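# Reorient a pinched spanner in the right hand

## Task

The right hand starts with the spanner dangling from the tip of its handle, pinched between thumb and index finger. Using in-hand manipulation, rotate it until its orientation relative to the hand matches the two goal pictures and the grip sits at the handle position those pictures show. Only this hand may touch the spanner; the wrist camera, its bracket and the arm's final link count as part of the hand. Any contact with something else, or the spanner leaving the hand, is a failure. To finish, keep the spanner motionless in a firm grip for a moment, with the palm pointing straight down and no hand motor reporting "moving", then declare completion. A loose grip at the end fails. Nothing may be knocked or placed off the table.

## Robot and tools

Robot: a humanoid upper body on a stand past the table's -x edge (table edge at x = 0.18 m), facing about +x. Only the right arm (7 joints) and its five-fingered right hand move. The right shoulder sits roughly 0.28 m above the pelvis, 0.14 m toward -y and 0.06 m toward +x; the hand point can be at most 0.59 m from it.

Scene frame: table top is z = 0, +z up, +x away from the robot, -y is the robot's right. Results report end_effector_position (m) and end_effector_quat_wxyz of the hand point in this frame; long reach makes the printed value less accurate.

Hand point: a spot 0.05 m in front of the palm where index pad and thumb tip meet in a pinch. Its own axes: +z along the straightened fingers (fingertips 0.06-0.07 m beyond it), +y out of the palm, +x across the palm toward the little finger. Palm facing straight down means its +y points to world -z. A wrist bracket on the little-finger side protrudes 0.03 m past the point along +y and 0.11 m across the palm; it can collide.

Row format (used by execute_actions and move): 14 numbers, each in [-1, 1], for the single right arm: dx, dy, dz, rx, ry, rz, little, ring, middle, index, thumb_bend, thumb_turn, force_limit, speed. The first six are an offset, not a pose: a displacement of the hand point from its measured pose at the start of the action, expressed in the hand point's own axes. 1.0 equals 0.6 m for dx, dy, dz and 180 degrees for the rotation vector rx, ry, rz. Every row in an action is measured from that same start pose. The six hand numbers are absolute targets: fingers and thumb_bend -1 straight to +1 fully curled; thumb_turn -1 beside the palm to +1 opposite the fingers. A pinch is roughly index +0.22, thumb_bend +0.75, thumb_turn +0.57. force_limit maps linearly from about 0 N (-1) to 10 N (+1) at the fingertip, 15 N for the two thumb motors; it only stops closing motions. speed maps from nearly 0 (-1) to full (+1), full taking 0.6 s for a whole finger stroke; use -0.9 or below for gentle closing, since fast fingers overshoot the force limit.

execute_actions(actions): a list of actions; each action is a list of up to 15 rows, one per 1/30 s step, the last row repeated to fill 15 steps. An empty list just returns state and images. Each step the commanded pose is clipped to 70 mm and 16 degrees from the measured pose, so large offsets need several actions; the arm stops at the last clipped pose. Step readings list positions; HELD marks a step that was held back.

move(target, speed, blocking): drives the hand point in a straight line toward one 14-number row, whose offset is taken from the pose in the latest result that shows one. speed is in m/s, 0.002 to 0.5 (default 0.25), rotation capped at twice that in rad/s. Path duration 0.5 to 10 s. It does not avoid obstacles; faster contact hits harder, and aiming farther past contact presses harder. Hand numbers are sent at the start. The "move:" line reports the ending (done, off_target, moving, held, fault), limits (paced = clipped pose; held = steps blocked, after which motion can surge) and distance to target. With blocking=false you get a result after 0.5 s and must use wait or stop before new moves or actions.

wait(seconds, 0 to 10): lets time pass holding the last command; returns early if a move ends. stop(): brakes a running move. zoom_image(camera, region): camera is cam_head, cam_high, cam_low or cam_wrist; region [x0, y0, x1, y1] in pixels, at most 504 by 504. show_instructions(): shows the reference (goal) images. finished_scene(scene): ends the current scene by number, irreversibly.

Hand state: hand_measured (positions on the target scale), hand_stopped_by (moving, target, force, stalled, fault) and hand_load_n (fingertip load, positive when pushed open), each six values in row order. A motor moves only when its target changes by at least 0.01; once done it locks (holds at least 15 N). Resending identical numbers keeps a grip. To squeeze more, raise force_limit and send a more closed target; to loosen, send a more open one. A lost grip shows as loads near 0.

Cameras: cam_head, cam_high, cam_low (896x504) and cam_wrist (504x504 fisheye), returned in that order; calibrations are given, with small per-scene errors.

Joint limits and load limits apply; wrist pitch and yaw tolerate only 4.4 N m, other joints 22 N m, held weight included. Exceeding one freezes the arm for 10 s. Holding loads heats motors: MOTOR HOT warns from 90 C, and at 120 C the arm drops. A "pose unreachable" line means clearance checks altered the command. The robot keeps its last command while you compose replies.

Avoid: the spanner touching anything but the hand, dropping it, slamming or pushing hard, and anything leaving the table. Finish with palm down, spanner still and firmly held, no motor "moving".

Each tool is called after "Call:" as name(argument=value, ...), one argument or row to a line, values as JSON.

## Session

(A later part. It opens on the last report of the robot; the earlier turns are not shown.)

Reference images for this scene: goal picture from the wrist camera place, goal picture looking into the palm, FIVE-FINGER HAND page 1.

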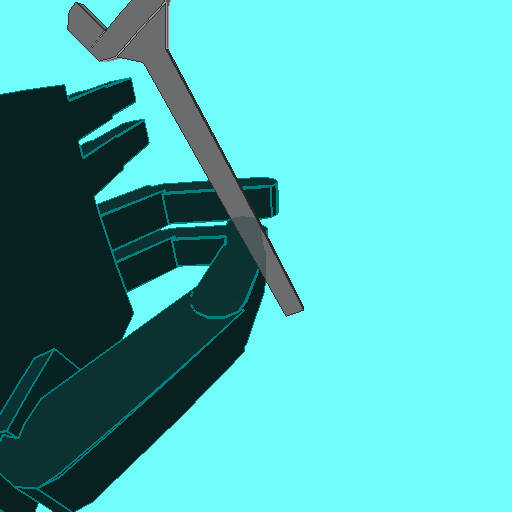

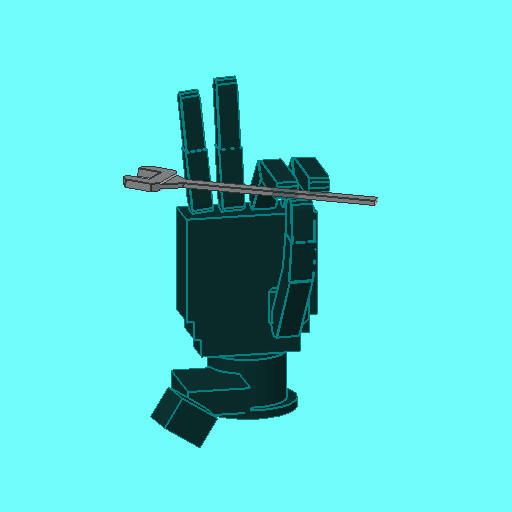

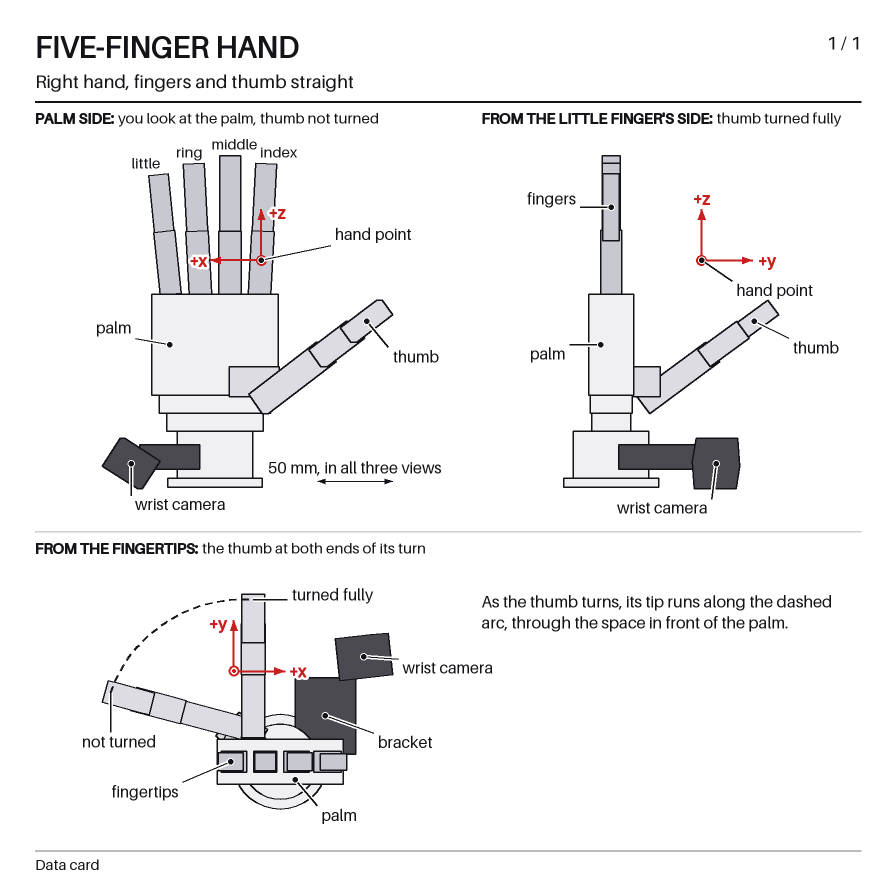

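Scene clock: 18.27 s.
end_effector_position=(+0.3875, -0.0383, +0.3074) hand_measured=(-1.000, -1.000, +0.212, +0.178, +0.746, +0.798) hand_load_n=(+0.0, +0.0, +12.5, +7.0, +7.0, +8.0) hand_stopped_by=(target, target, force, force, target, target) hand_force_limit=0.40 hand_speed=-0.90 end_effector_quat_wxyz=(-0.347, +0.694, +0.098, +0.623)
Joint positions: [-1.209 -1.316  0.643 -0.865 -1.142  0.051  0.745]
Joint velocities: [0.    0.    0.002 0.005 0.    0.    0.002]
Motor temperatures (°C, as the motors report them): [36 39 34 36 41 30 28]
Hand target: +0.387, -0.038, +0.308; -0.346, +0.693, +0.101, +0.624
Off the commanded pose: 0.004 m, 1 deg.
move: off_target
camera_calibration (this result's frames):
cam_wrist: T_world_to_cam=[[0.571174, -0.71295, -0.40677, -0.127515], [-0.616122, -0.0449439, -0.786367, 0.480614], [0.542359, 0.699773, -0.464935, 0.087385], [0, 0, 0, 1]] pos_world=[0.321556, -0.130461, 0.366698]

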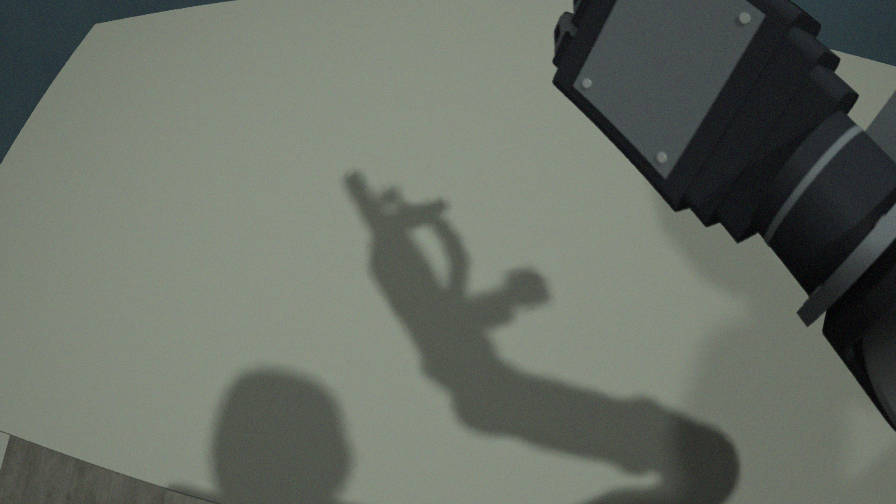

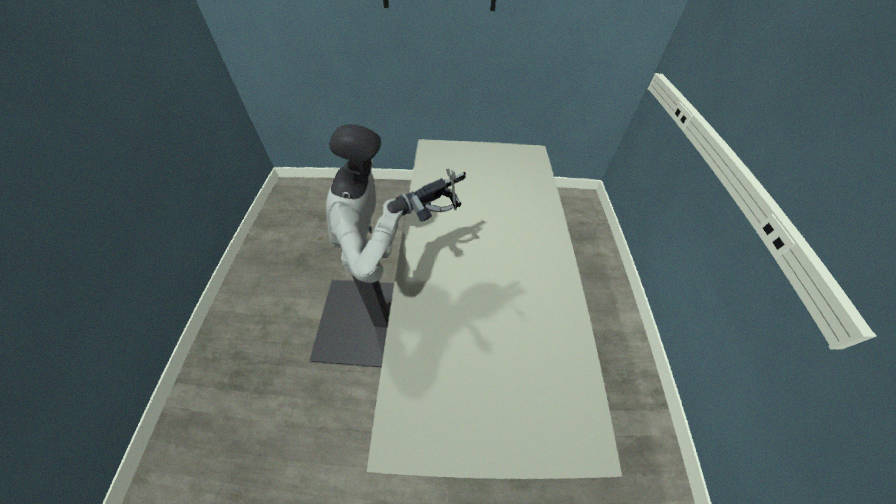

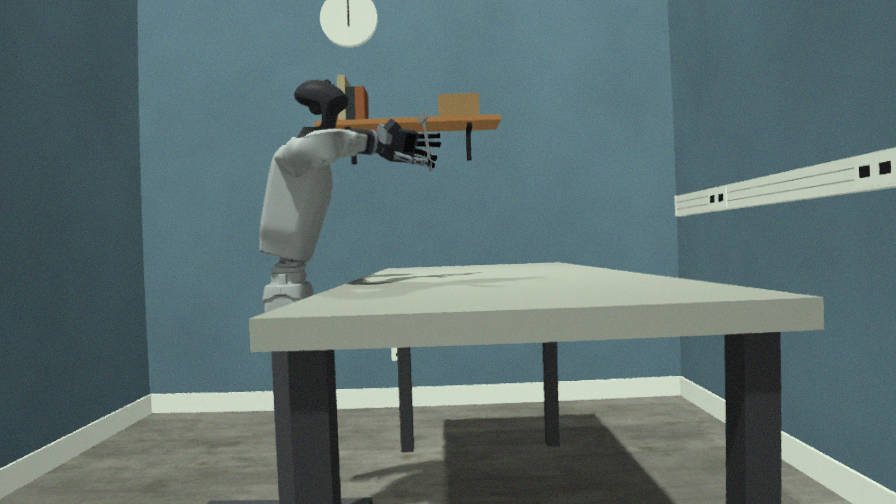

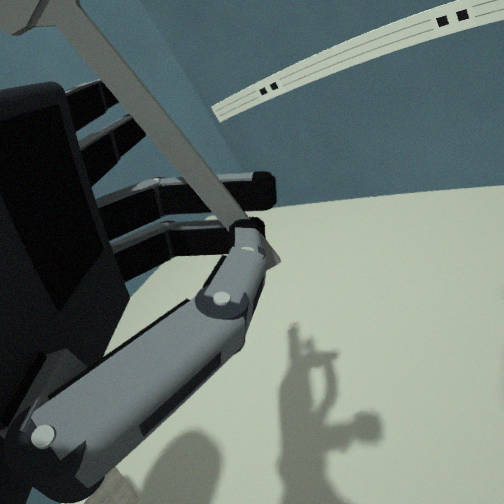

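Call:
move(
  target=[0,0,0,0,0,0.08,-1,-1,0.19,0.168,0.75,0.8,0.4,-0.9],
)

Call:
execute_actions(
  actions=[
    [[0,0,0,0,0,0,-1,-1,0.18,0.162,0.75,0.8,0.4,-0.9]],
  ],
)

Scene clock: 19.47 s.
end_effector_position=(+0.3867, -0.0369, +0.3077) hand_measured=(-1.000, -1.000, +0.188, +0.168, +0.746, +0.798) hand_load_n=(+0.0, +0.0, +5.5, +2.5, +4.5, +4.0) hand_stopped_by=(target, target, target, target, target, target) hand_force_limit=0.40 hand_speed=-0.90 end_effector_quat_wxyz=(-0.423, +0.700, +0.014, +0.576)
Joint positions: [-1.145 -1.326  0.548 -0.829 -0.927  0.148  0.678]
Joint velocities: [ 0.005  0.003 -0.006  0.009  0.025  0.    -0.002]
Motor temperatures (°C, as the motors report them): [36 39 34 36 41 30 28]
Hand target: +0.387, -0.038, +0.308; -0.423, +0.700, +0.012, +0.575
Off the commanded pose: 0.002 m, 0 deg.
move: done
camera_calibration (this result's frames):
cam_wrist: T_world_to_cam=[[0.502448, -0.606289, -0.616409, -0.030841], [-0.724351, 0.0940915, -0.682981, 0.495539], [0.472083, 0.789658, -0.39189, 0.0949951], [0, 0, 0, 1]] pos_world=[0.329594, -0.140338, 0.35666]

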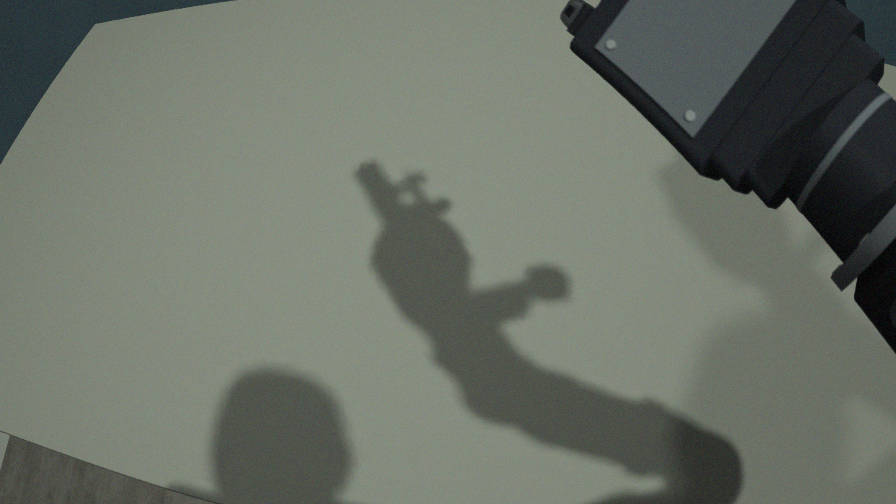

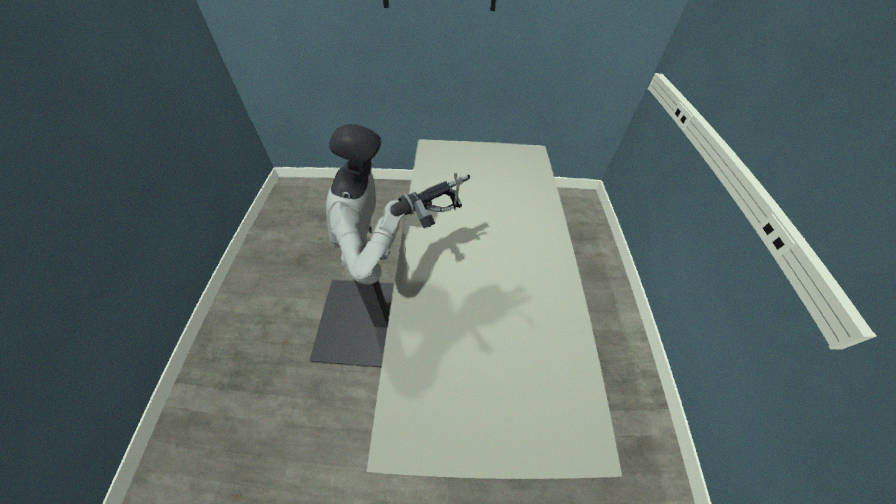

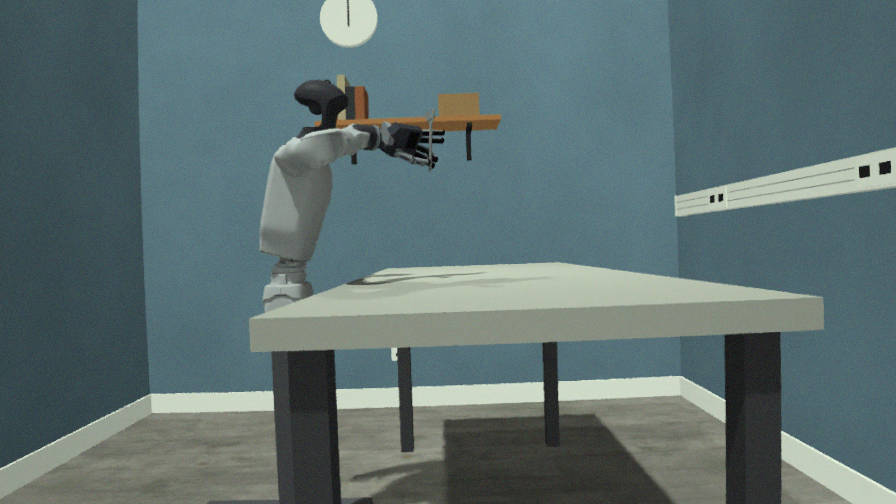

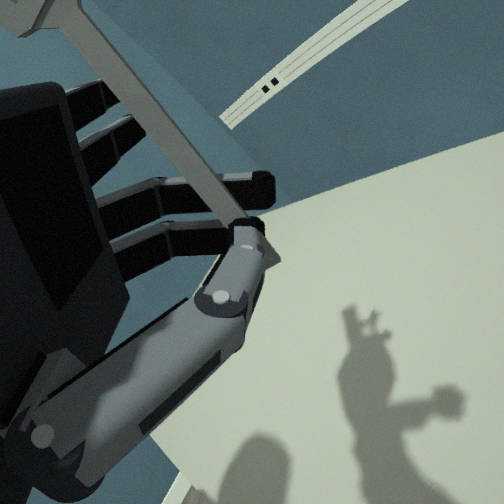

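Scene clock: 19.97 s.
end_effector_position=(+0.3867, -0.0369, +0.3078) hand_measured=(-1.000, -1.000, +0.180, +0.162, +0.746, +0.798) hand_load_n=(+0.0, +0.0, +3.0, +1.0, +3.0, +2.5) hand_stopped_by=(target, target, target, target, target, target) hand_force_limit=0.40 hand_speed=-0.90 end_effector_quat_wxyz=(-0.423, +0.700, +0.014, +0.576)
Joint positions: [-1.145 -1.326  0.548 -0.829 -0.927  0.148  0.678]
Joint velocities: [ 0.     0.    -0.002  0.009  0.005  0.     0.   ]
Motor temperatures (°C, as the motors report them): [36 39 34 36 41 30 28]
Hand target: +0.387, -0.037, +0.308; -0.423, +0.700, +0.014, +0.576
Off the commanded pose: 0.000 m, 0 deg.
Step readings (end_effector_position):
0: (+0.3867, -0.0369, +0.3077)
1: (+0.3867, -0.0369, +0.3078)
2: (+0.3867, -0.0369, +0.3078)
4: (+0.3867, -0.0369, +0.3078)
8: (+0.3867, -0.0369, +0.3078)
15: end_effector_position above
camera_calibration (this result's frames):
cam_wrist: T_world_to_cam=[[0.502455, -0.606271, -0.616421, -0.0308351], [-0.724347, 0.0941055, -0.682983, 0.495543], [0.472081, 0.789671, -0.391867, 0.0949914], [0, 0, 0, 1]] pos_world=[0.329595, -0.14034, 0.356664]

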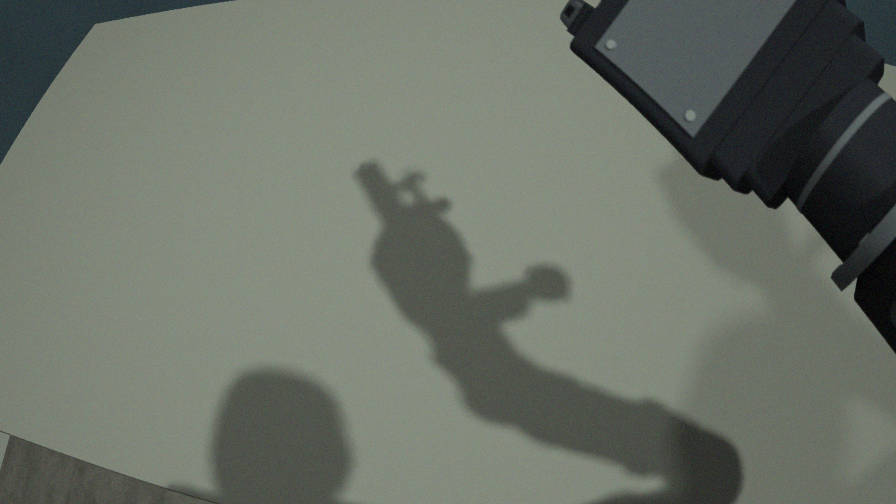

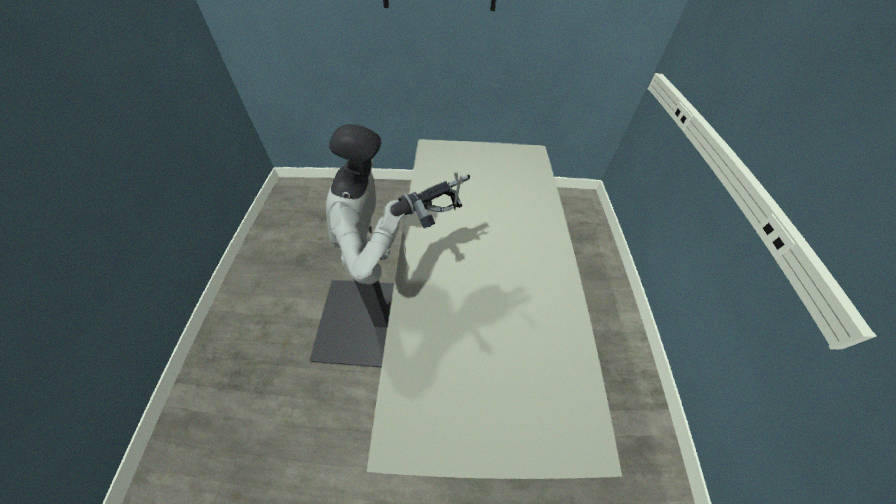

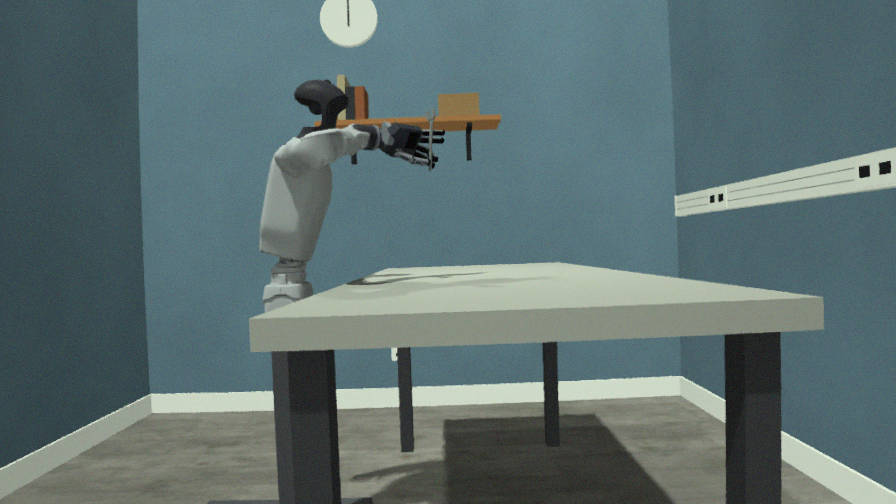

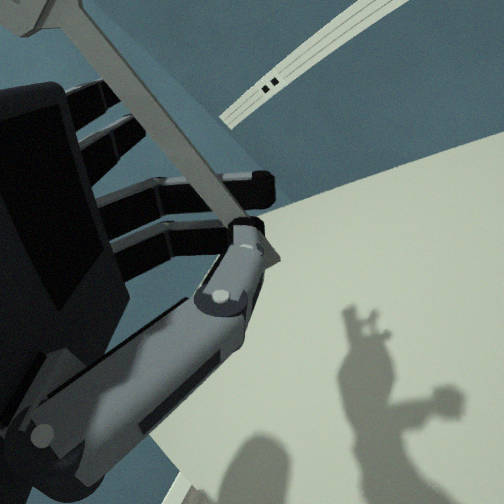

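Call:
execute_actions(
  actions=[
    [[0,0,0,0,0,0,-1,-1,0.164,0.15,0.75,0.8,0.4,-0.9],[0,0,0,0,0,0,-1,-1,0.164,0.15,0.75,0.8,0.4,-0.9],[0,0,0,0,0,0,-1,-1,0.164,0.15,0.75,0.8,0.4,-0.9],[0,0,0,0,0,0,-1,-1,0.164,0.15,0.75,0.8,0.4,-0.9],[0,0,0,0,0,0,-1,-1,0.18,0.164,0.75,0.8,0.4,-0.9]],
    [[0,0,0,0,0,0,-1,-1,0.164,0.15,0.75,0.8,0.4,-0.9],[0,0,0,0,0,0,-1,-1,0.164,0.15,0.75,0.8,0.4,-0.9],[0,0,0,0,0,0,-1,-1,0.164,0.15,0.75,0.8,0.4,-0.9],[0,0,0,0,0,0,-1,-1,0.164,0.15,0.75,0.8,0.4,-0.9],[0,0,0,0,0,0,-1,-1,0.18,0.164,0.75,0.8,0.4,-0.9]],
  ],
)

Scene clock: 23.80 s.
end_effector_position=(+0.3867, -0.0369, +0.3078) hand_measured=(-1.000, -1.000, +0.178, +0.164, +0.750, +0.798) hand_load_n=(+0.0, +0.0, +3.5, +2.0, +1.0, +0.5) hand_stopped_by=(target, target, target, target, target, target) hand_force_limit=0.40 hand_speed=-0.90 end_effector_quat_wxyz=(-0.423, +0.700, +0.014, +0.576)
Joint positions: [-1.145 -1.326  0.548 -0.829 -0.927  0.148  0.678]
Joint velocities: [-0.008  0.003 -0.014  0.008  0.005  0.     0.   ]
Motor temperatures (°C, as the motors report them): [36 39 34 36 41 30 28]
Hand target: +0.387, -0.037, +0.308; -0.423, +0.700, +0.014, +0.576
Off the commanded pose: 0.000 m, 0 deg.
Step readings (end_effector_position; steps 1 to 15: 1st action; 16 to 30: 2nd action):
0: (+0.3867, -0.0369, +0.3078)
1: (+0.3867, -0.0369, +0.3078)
2: (+0.3867, -0.0369, +0.3078)
4: (+0.3867, -0.0369, +0.3078)
8: (+0.3867, -0.0369, +0.3078)
15: (+0.3867, -0.0369, +0.3078)
16: (+0.3867, -0.0369, +0.3078)
17: (+0.3867, -0.0369, +0.3078)
19: (+0.3867, -0.0369, +0.3078)
23: (+0.3867, -0.0369, +0.3078)
30: end_effector_position above
camera_calibration (this result's frames):
cam_wrist: T_world_to_cam=[[0.502454, -0.606271, -0.616421, -0.0308351], [-0.724347, 0.0941056, -0.682982, 0.495543], [0.472081, 0.789671, -0.391867, 0.0949914], [0, 0, 0, 1]] pos_world=[0.329595, -0.14034, 0.356664]

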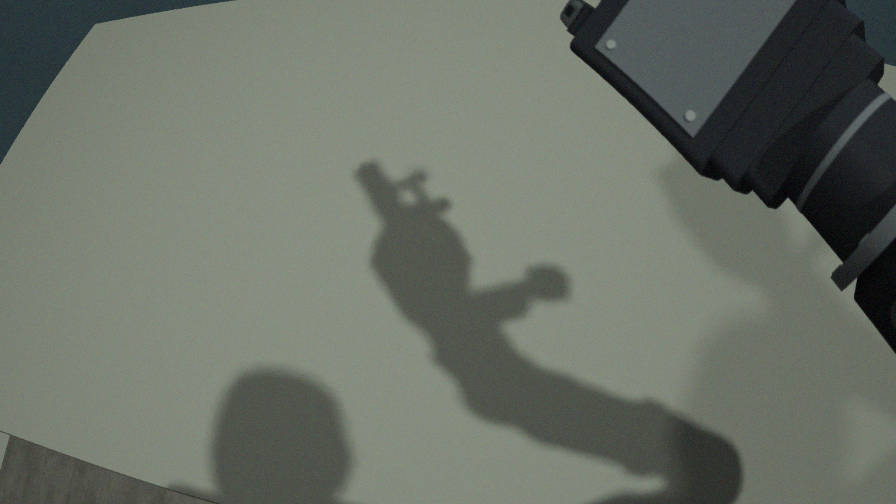

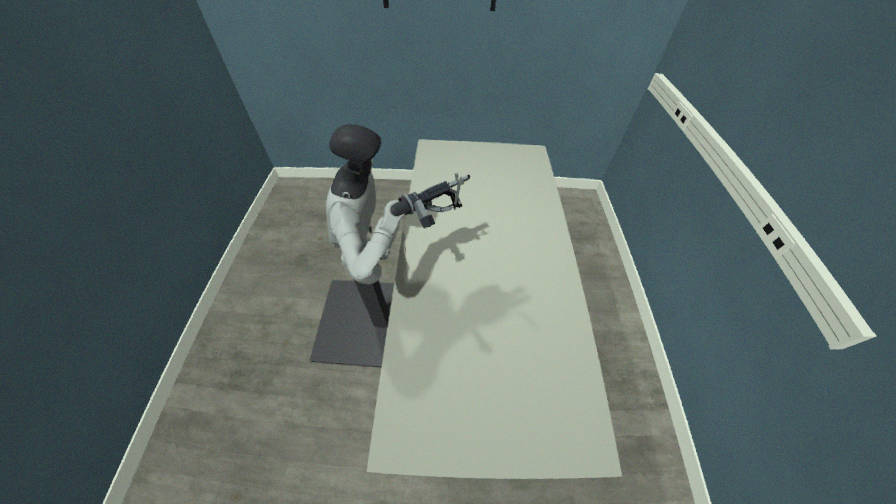

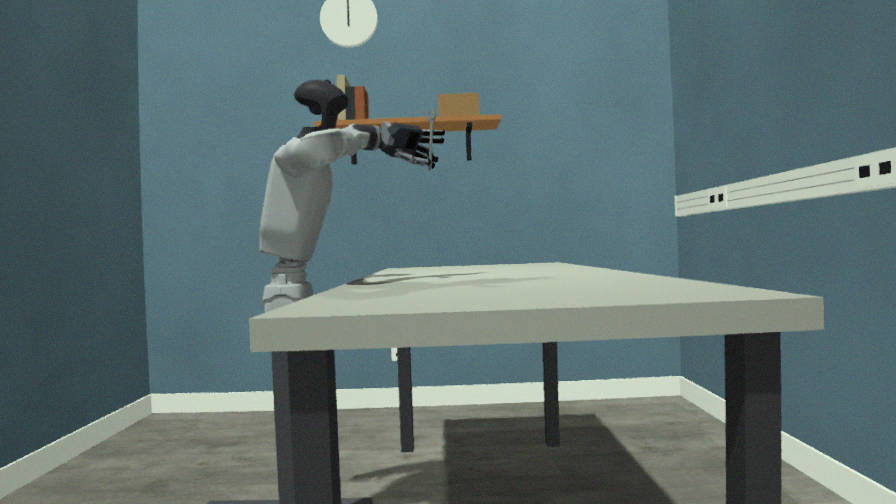

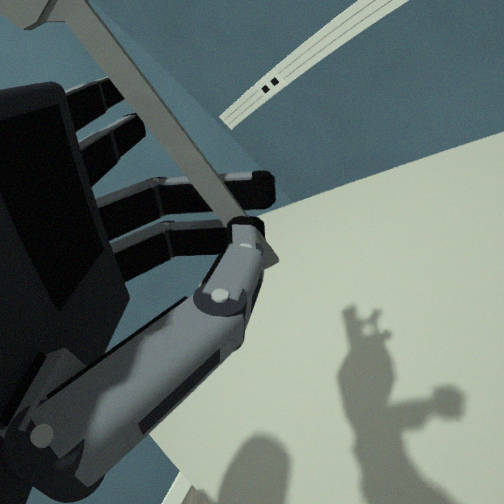

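Rotating the right way. Slightly deeper pulses.

Call:
execute_actions(
  actions=[
    [[0,0,0,0,0,0,-1,-1,0.158,0.145,0.75,0.8,0.4,-0.9],[0,0,0,0,0,0,-1,-1,0.158,0.145,0.75,0.8,0.4,-0.9],[0,0,0,0,0,0,-1,-1,0.158,0.145,0.75,0.8,0.4,-0.9],[0,0,0,0,0,0,-1,-1,0.158,0.145,0.75,0.8,0.4,-0.9],[0,0,0,0,0,0,-1,-1,0.18,0.164,0.75,0.8,0.4,-0.9]],
    [[0,0,0,0,0,0,-1,-1,0.158,0.145,0.75,0.8,0.4,-0.9],[0,0,0,0,0,0,-1,-1,0.158,0.145,0.75,0.8,0.4,-0.9],[0,0,0,0,0,0,-1,-1,0.158,0.145,0.75,0.8,0.4,-0.9],[0,0,0,0,0,0,-1,-1,0.158,0.145,0.75,0.8,0.4,-0.9],[0,0,0,0,0,0,-1,-1,0.18,0.164,0.75,0.8,0.4,-0.9]],
  ],
)

Scene clock: 25.57 s.
end_effector_position=(+0.3867, -0.0369, +0.3078) hand_measured=(-1.000, -1.000, +0.178, +0.164, +0.750, +0.798) hand_load_n=(+0.0, +0.0, +3.5, +2.0, +0.5, +0.5) hand_stopped_by=(target, target, target, target, target, target) hand_force_limit=0.40 hand_speed=-0.90 end_effector_quat_wxyz=(-0.423, +0.700, +0.014, +0.576)
Joint positions: [-1.145 -1.326  0.548 -0.829 -0.927  0.148  0.678]
Joint velocities: [ 0.008 -0.003  0.011  0.006 -0.015  0.     0.   ]
Motor temperatures (°C, as the motors report them): [36 39 34 36 41 30 28]
Hand target: +0.387, -0.037, +0.308; -0.423, +0.700, +0.014, +0.576
Off the commanded pose: 0.000 m, 0 deg.
Step readings (end_effector_position; steps 1 to 15: 1st action; 16 to 30: 2nd action):
0: (+0.3867, -0.0369, +0.3078)
1: (+0.3867, -0.0369, +0.3078)
2: (+0.3867, -0.0369, +0.3078)
4: (+0.3867, -0.0369, +0.3078)
8: (+0.3867, -0.0369, +0.3078)
15: (+0.3867, -0.0369, +0.3078)
16: (+0.3867, -0.0369, +0.3078)
17: (+0.3867, -0.0369, +0.3078)
19: (+0.3867, -0.0369, +0.3078)
23: (+0.3867, -0.0369, +0.3078)
30: end_effector_position above
camera_calibration (this result's frames):
cam_wrist: T_world_to_cam=[[0.502455, -0.606271, -0.616421, -0.0308351], [-0.724347, 0.0941056, -0.682983, 0.495543], [0.472081, 0.789671, -0.391867, 0.0949913], [0, 0, 0, 1]] pos_world=[0.329595, -0.14034, 0.356664]

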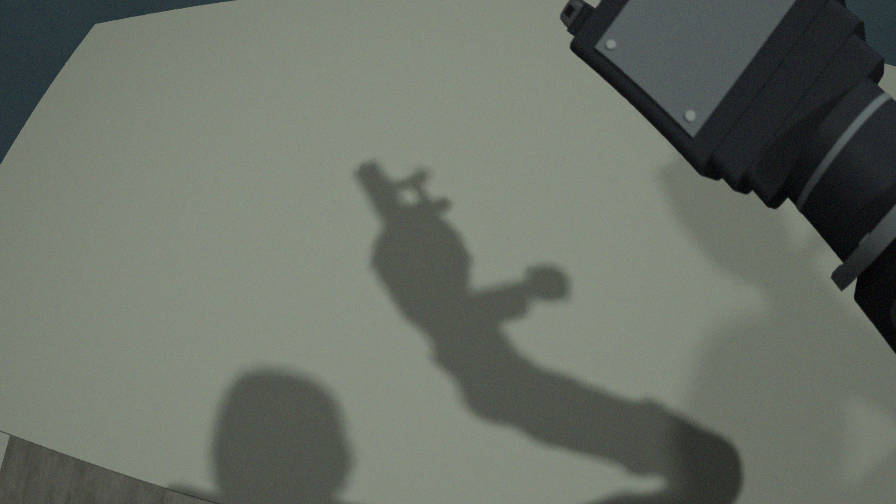

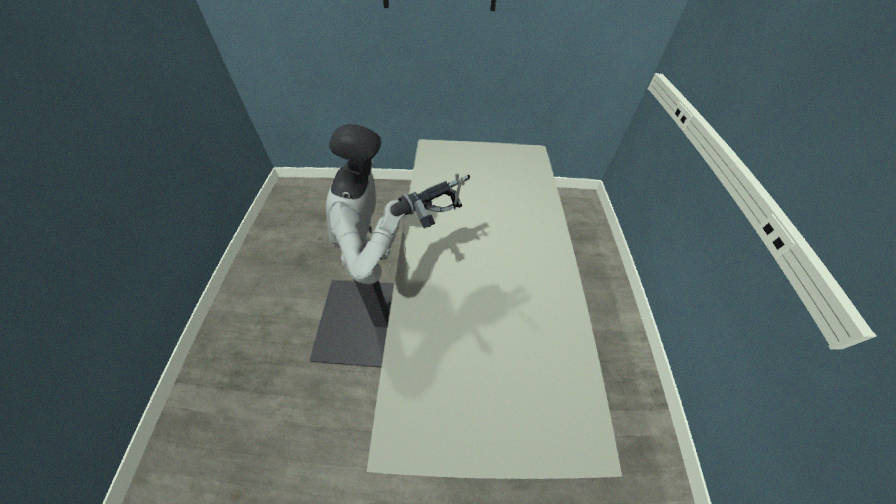

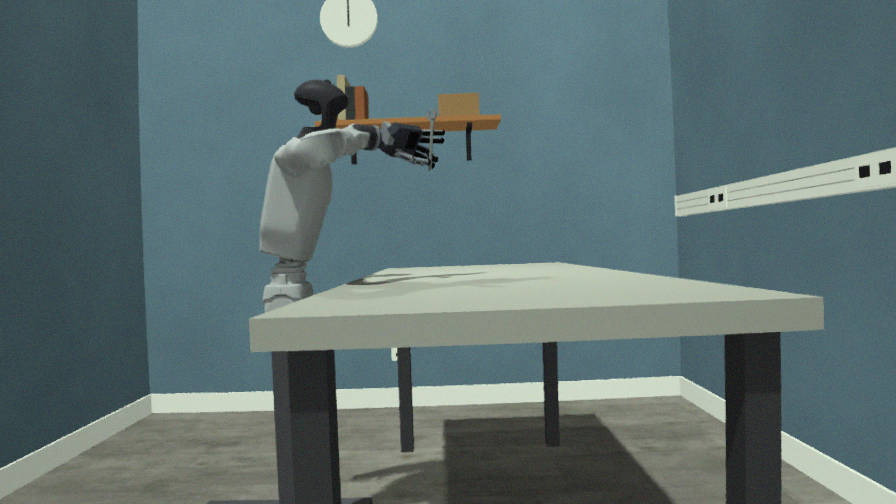

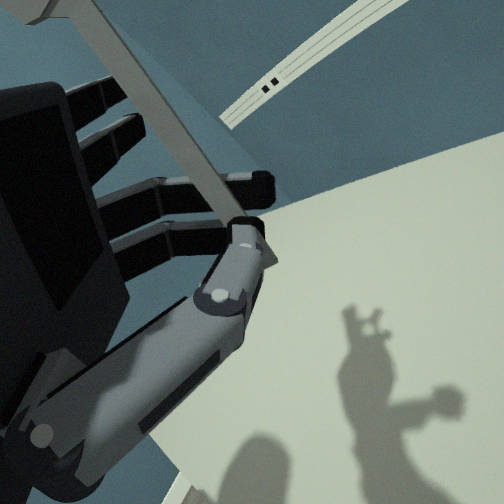

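Try a 5-row pulse.

Call:
execute_actions(
  actions=[
    [[0,0,0,0,0,0,-1,-1,0.158,0.145,0.75,0.8,0.4,-0.9],[0,0,0,0,0,0,-1,-1,0.158,0.145,0.75,0.8,0.4,-0.9],[0,0,0,0,0,0,-1,-1,0.158,0.145,0.75,0.8,0.4,-0.9],[0,0,0,0,0,0,-1,-1,0.158,0.145,0.75,0.8,0.4,-0.9],[0,0,0,0,0,0,-1,-1,0.158,0.145,0.75,0.8,0.4,-0.9],[0,0,0,0,0,0,-1,-1,0.18,0.164,0.75,0.8,0.4,-0.9]],
  ],
)

Scene clock: 26.40 s.
end_effector_position=(+0.3867, -0.0368, +0.3076) hand_measured=(-1.000, -1.000, +0.178, +0.164, +0.750, +0.798) hand_load_n=(+0.0, +0.0, +4.5, +1.0, +0.5, +0.0) hand_stopped_by=(target, target, target, target, target, target) hand_force_limit=0.40 hand_speed=-0.90 end_effector_quat_wxyz=(-0.422, +0.700, +0.014, +0.576)
Joint positions: [-1.145 -1.326  0.548 -0.829 -0.927  0.147  0.678]
Joint velocities: [ 0.002  0.002  0.005 -0.002  0.002  0.     0.   ]
Motor temperatures (°C, as the motors report them): [36 39 34 36 41 30 28]
Hand target: +0.387, -0.037, +0.308; -0.423, +0.700, +0.014, +0.576
Off the commanded pose: 0.000 m, 0 deg.
Step readings (end_effector_position):
0: (+0.3867, -0.0369, +0.3078)
1: (+0.3867, -0.0369, +0.3078)
2: (+0.3867, -0.0369, +0.3078)
4: (+0.3867, -0.0369, +0.3078)
8: (+0.3867, -0.0368, +0.3076)
15: end_effector_position above
camera_calibration (this result's frames):
cam_wrist: T_world_to_cam=[[0.502282, -0.606436, -0.616399, -0.0308674], [-0.724612, 0.0937982, -0.682744, 0.495437], [0.471858, 0.78958, -0.392318, 0.095152], [0, 0, 0, 1]] pos_world=[0.329606, -0.14032, 0.35656]

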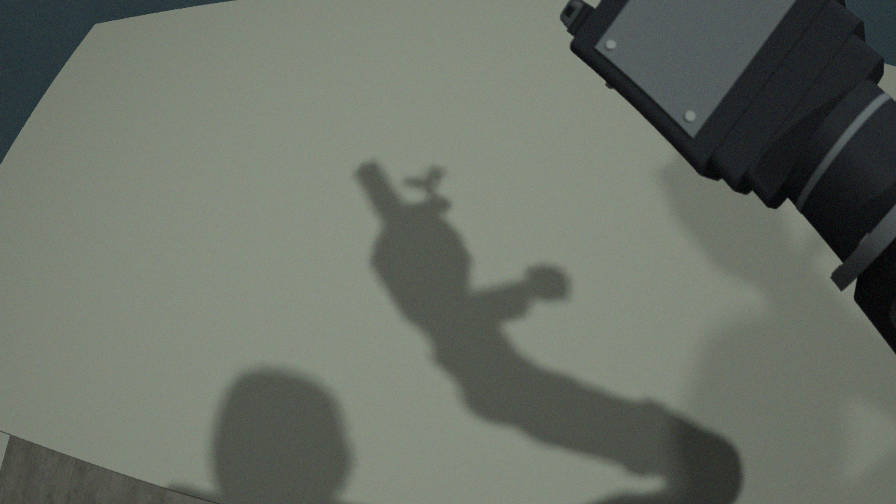

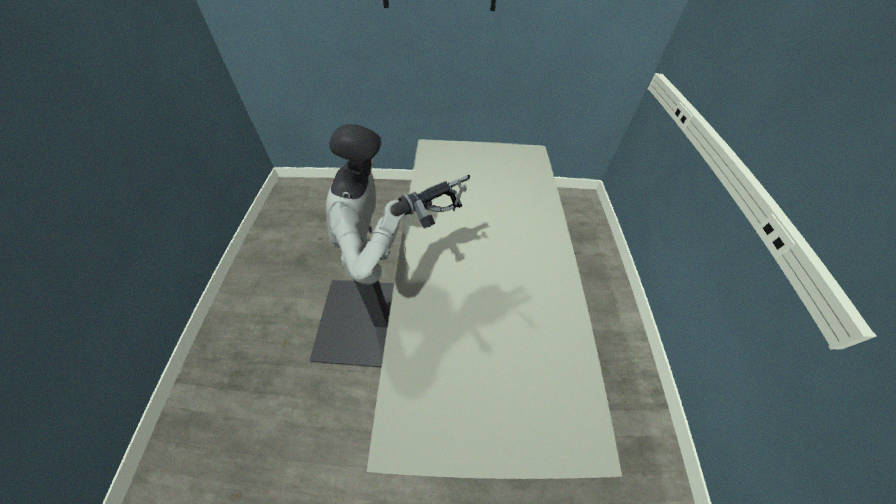

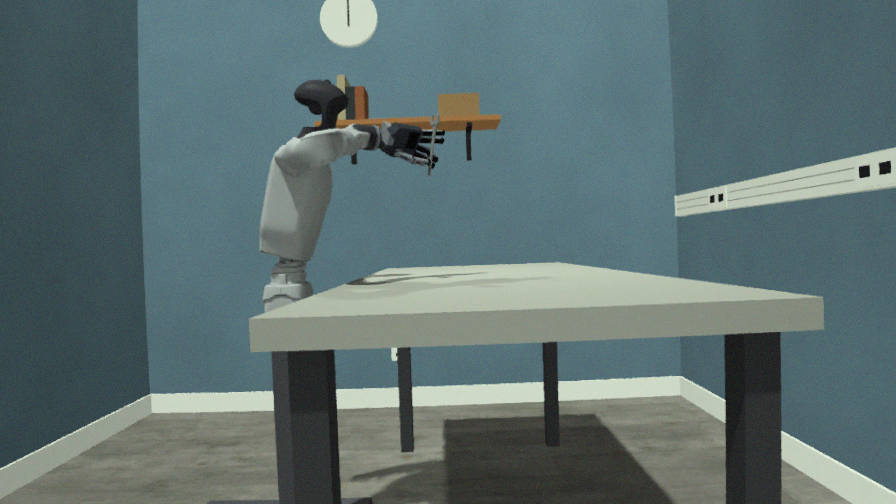

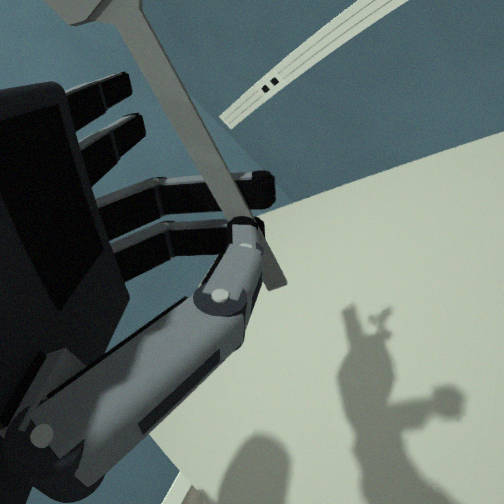

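Angle is good. Make it vertical and pulse again.

Call:
move(
  target=[0,0,0,0,0,-0.08,-1,-1,0.18,0.164,0.75,0.8,0.4,-0.9],
  speed=0.15,
)

Call:
execute_actions(
  actions=[
    [[0,0,0,0,0,0,-1,-1,0.158,0.145,0.75,0.8,0.4,-0.9],[0,0,0,0,0,0,-1,-1,0.158,0.145,0.75,0.8,0.4,-0.9],[0,0,0,0,0,0,-1,-1,0.158,0.145,0.75,0.8,0.4,-0.9],[0,0,0,0,0,0,-1,-1,0.158,0.145,0.75,0.8,0.4,-0.9],[0,0,0,0,0,0,-1,-1,0.158,0.145,0.75,0.8,0.4,-0.9],[0,0,0,0,0,0,-1,-1,0.18,0.164,0.75,0.8,0.4,-0.9]],
  ],
)

Scene clock: 38.40 s.
end_effector_position=(+0.3875, -0.0383, +0.3073) hand_measured=(-1.000, -1.000, +0.178, +0.164, +0.750, +0.798) hand_load_n=(+0.0, +0.0, +4.0, +1.5, +1.0, +0.0) hand_stopped_by=(target, target, target, target, target, target) hand_force_limit=0.40 hand_speed=-0.90 end_effector_quat_wxyz=(-0.347, +0.694, +0.098, +0.623)
Joint positions: [-1.209 -1.316  0.644 -0.865 -1.142  0.052  0.745]
Joint velocities: [-0.015  0.008  0.009  0.     0.005  0.     0.001]
Motor temperatures (°C, as the motors report them): [37 39 35 36 41 31 28]
Hand target: +0.387, -0.038, +0.307; -0.346, +0.693, +0.101, +0.624
Off the commanded pose: 0.002 m, 0 deg.
move: done
camera_calibration (this result's frames):
cam_wrist: T_world_to_cam=[[0.570934, -0.712771, -0.407421, -0.12725], [-0.616566, -0.0445711, -0.786041, 0.480604], [0.542108, 0.699979, -0.464917, 0.0874219], [0, 0, 0, 1]] pos_world=[0.321583, -0.130472, 0.366574]

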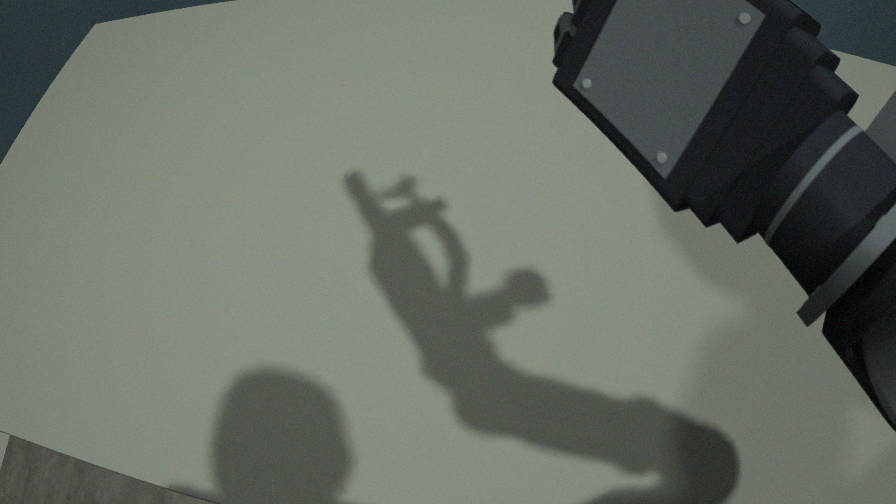

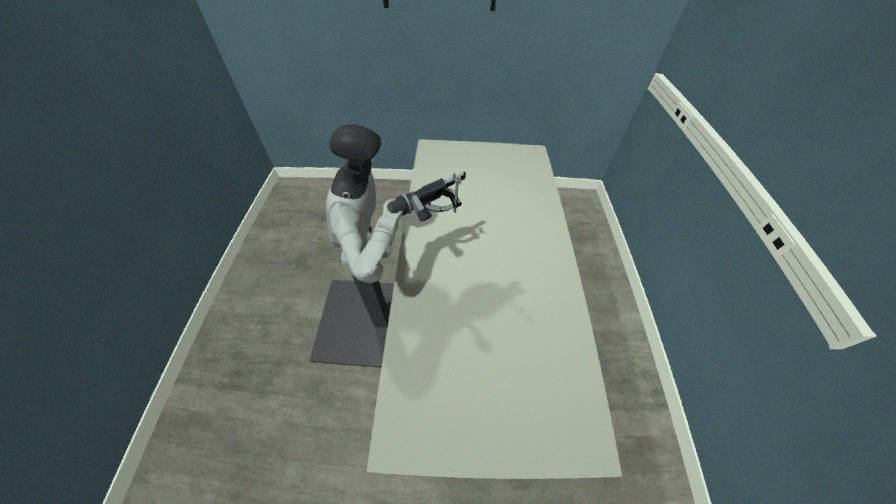

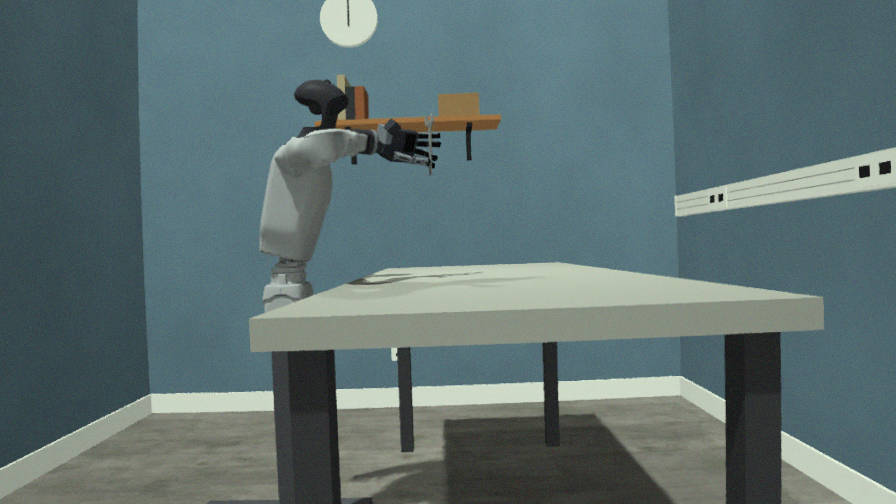

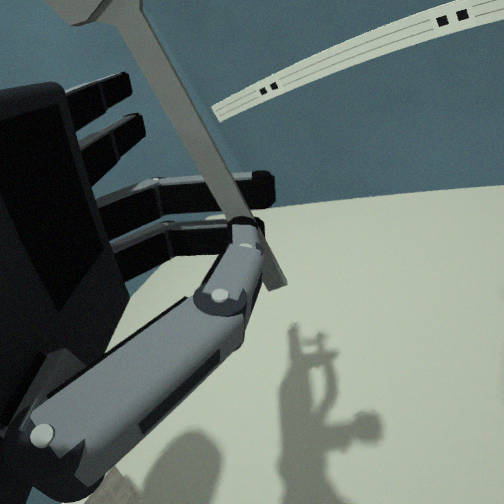

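Scene clock: 38.90 s.
end_effector_position=(+0.3875, -0.0383, +0.3071) hand_measured=(-1.000, -1.000, +0.178, +0.164, +0.750, +0.798) hand_load_n=(+0.0, +0.0, +4.0, +1.5, +1.0, +0.5) hand_stopped_by=(target, target, target, target, target, target) hand_force_limit=0.40 hand_speed=-0.90 end_effector_quat_wxyz=(-0.347, +0.694, +0.098, +0.623)
Joint positions: [-1.209 -1.316  0.644 -0.865 -1.142  0.052  0.745]
Joint velocities: [ 0.002  0.     0.     0.    -0.002  0.     0.   ]
Motor temperatures (°C, as the motors report them): [37 39 35 36 41 31 28]
Hand target: +0.388, -0.038, +0.307; -0.347, +0.694, +0.098, +0.623
Off the commanded pose: 0.000 m, 0 deg.
Step readings (end_effector_position):
0: (+0.3875, -0.0383, +0.3073)
1: (+0.3875, -0.0383, +0.3073)
2: (+0.3875, -0.0383, +0.3073)
4: (+0.3875, -0.0383, +0.3073)
8: (+0.3875, -0.0383, +0.3071)
15: end_effector_position above
camera_calibration (this result's frames):
cam_wrist: T_world_to_cam=[[0.570716, -0.71291, -0.407483, -0.127242], [-0.616958, -0.0448024, -0.78572, 0.48049], [0.541891, 0.699823, -0.465405, 0.087572], [0, 0, 0, 1]] pos_world=[0.321607, -0.13047, 0.366438]

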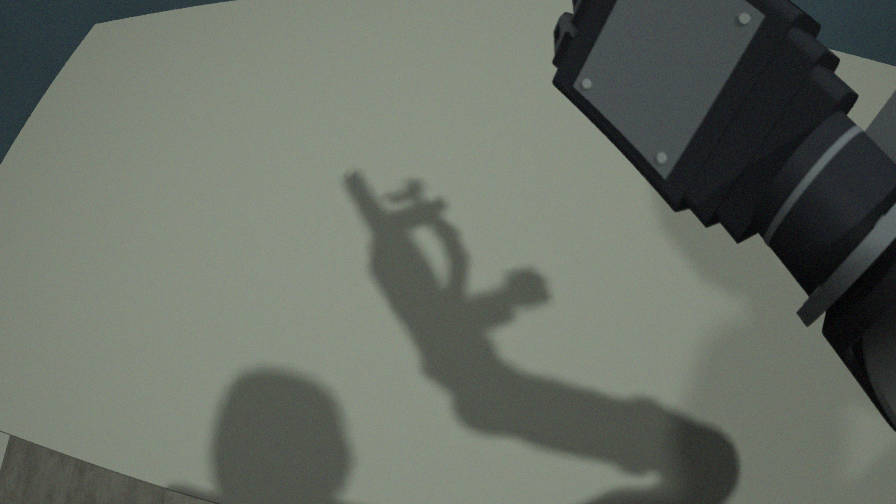

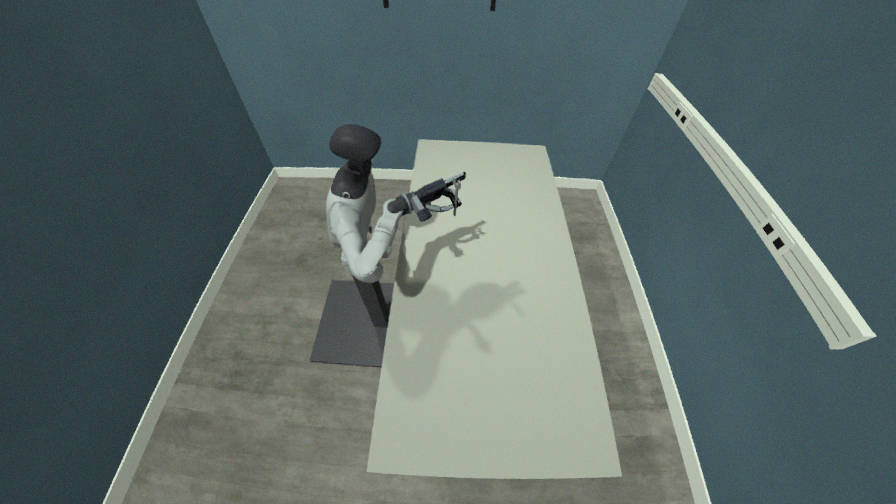

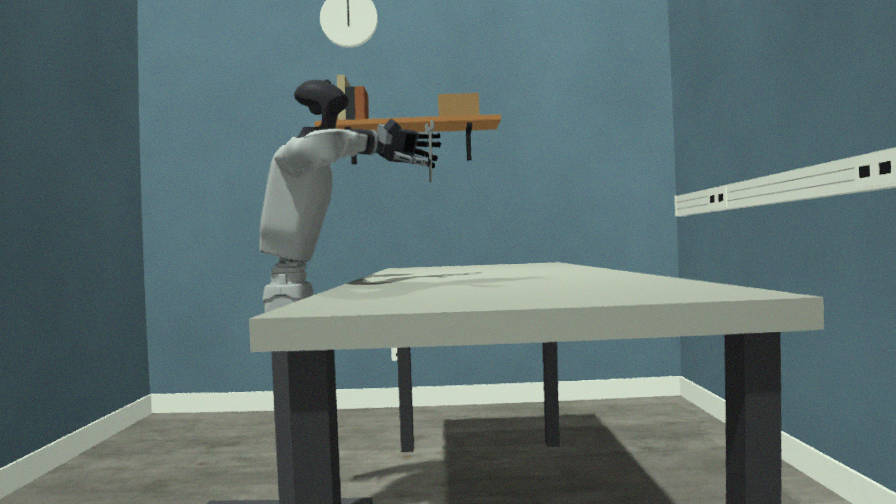

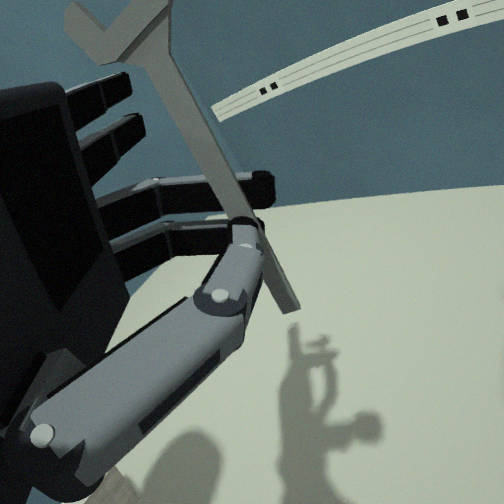

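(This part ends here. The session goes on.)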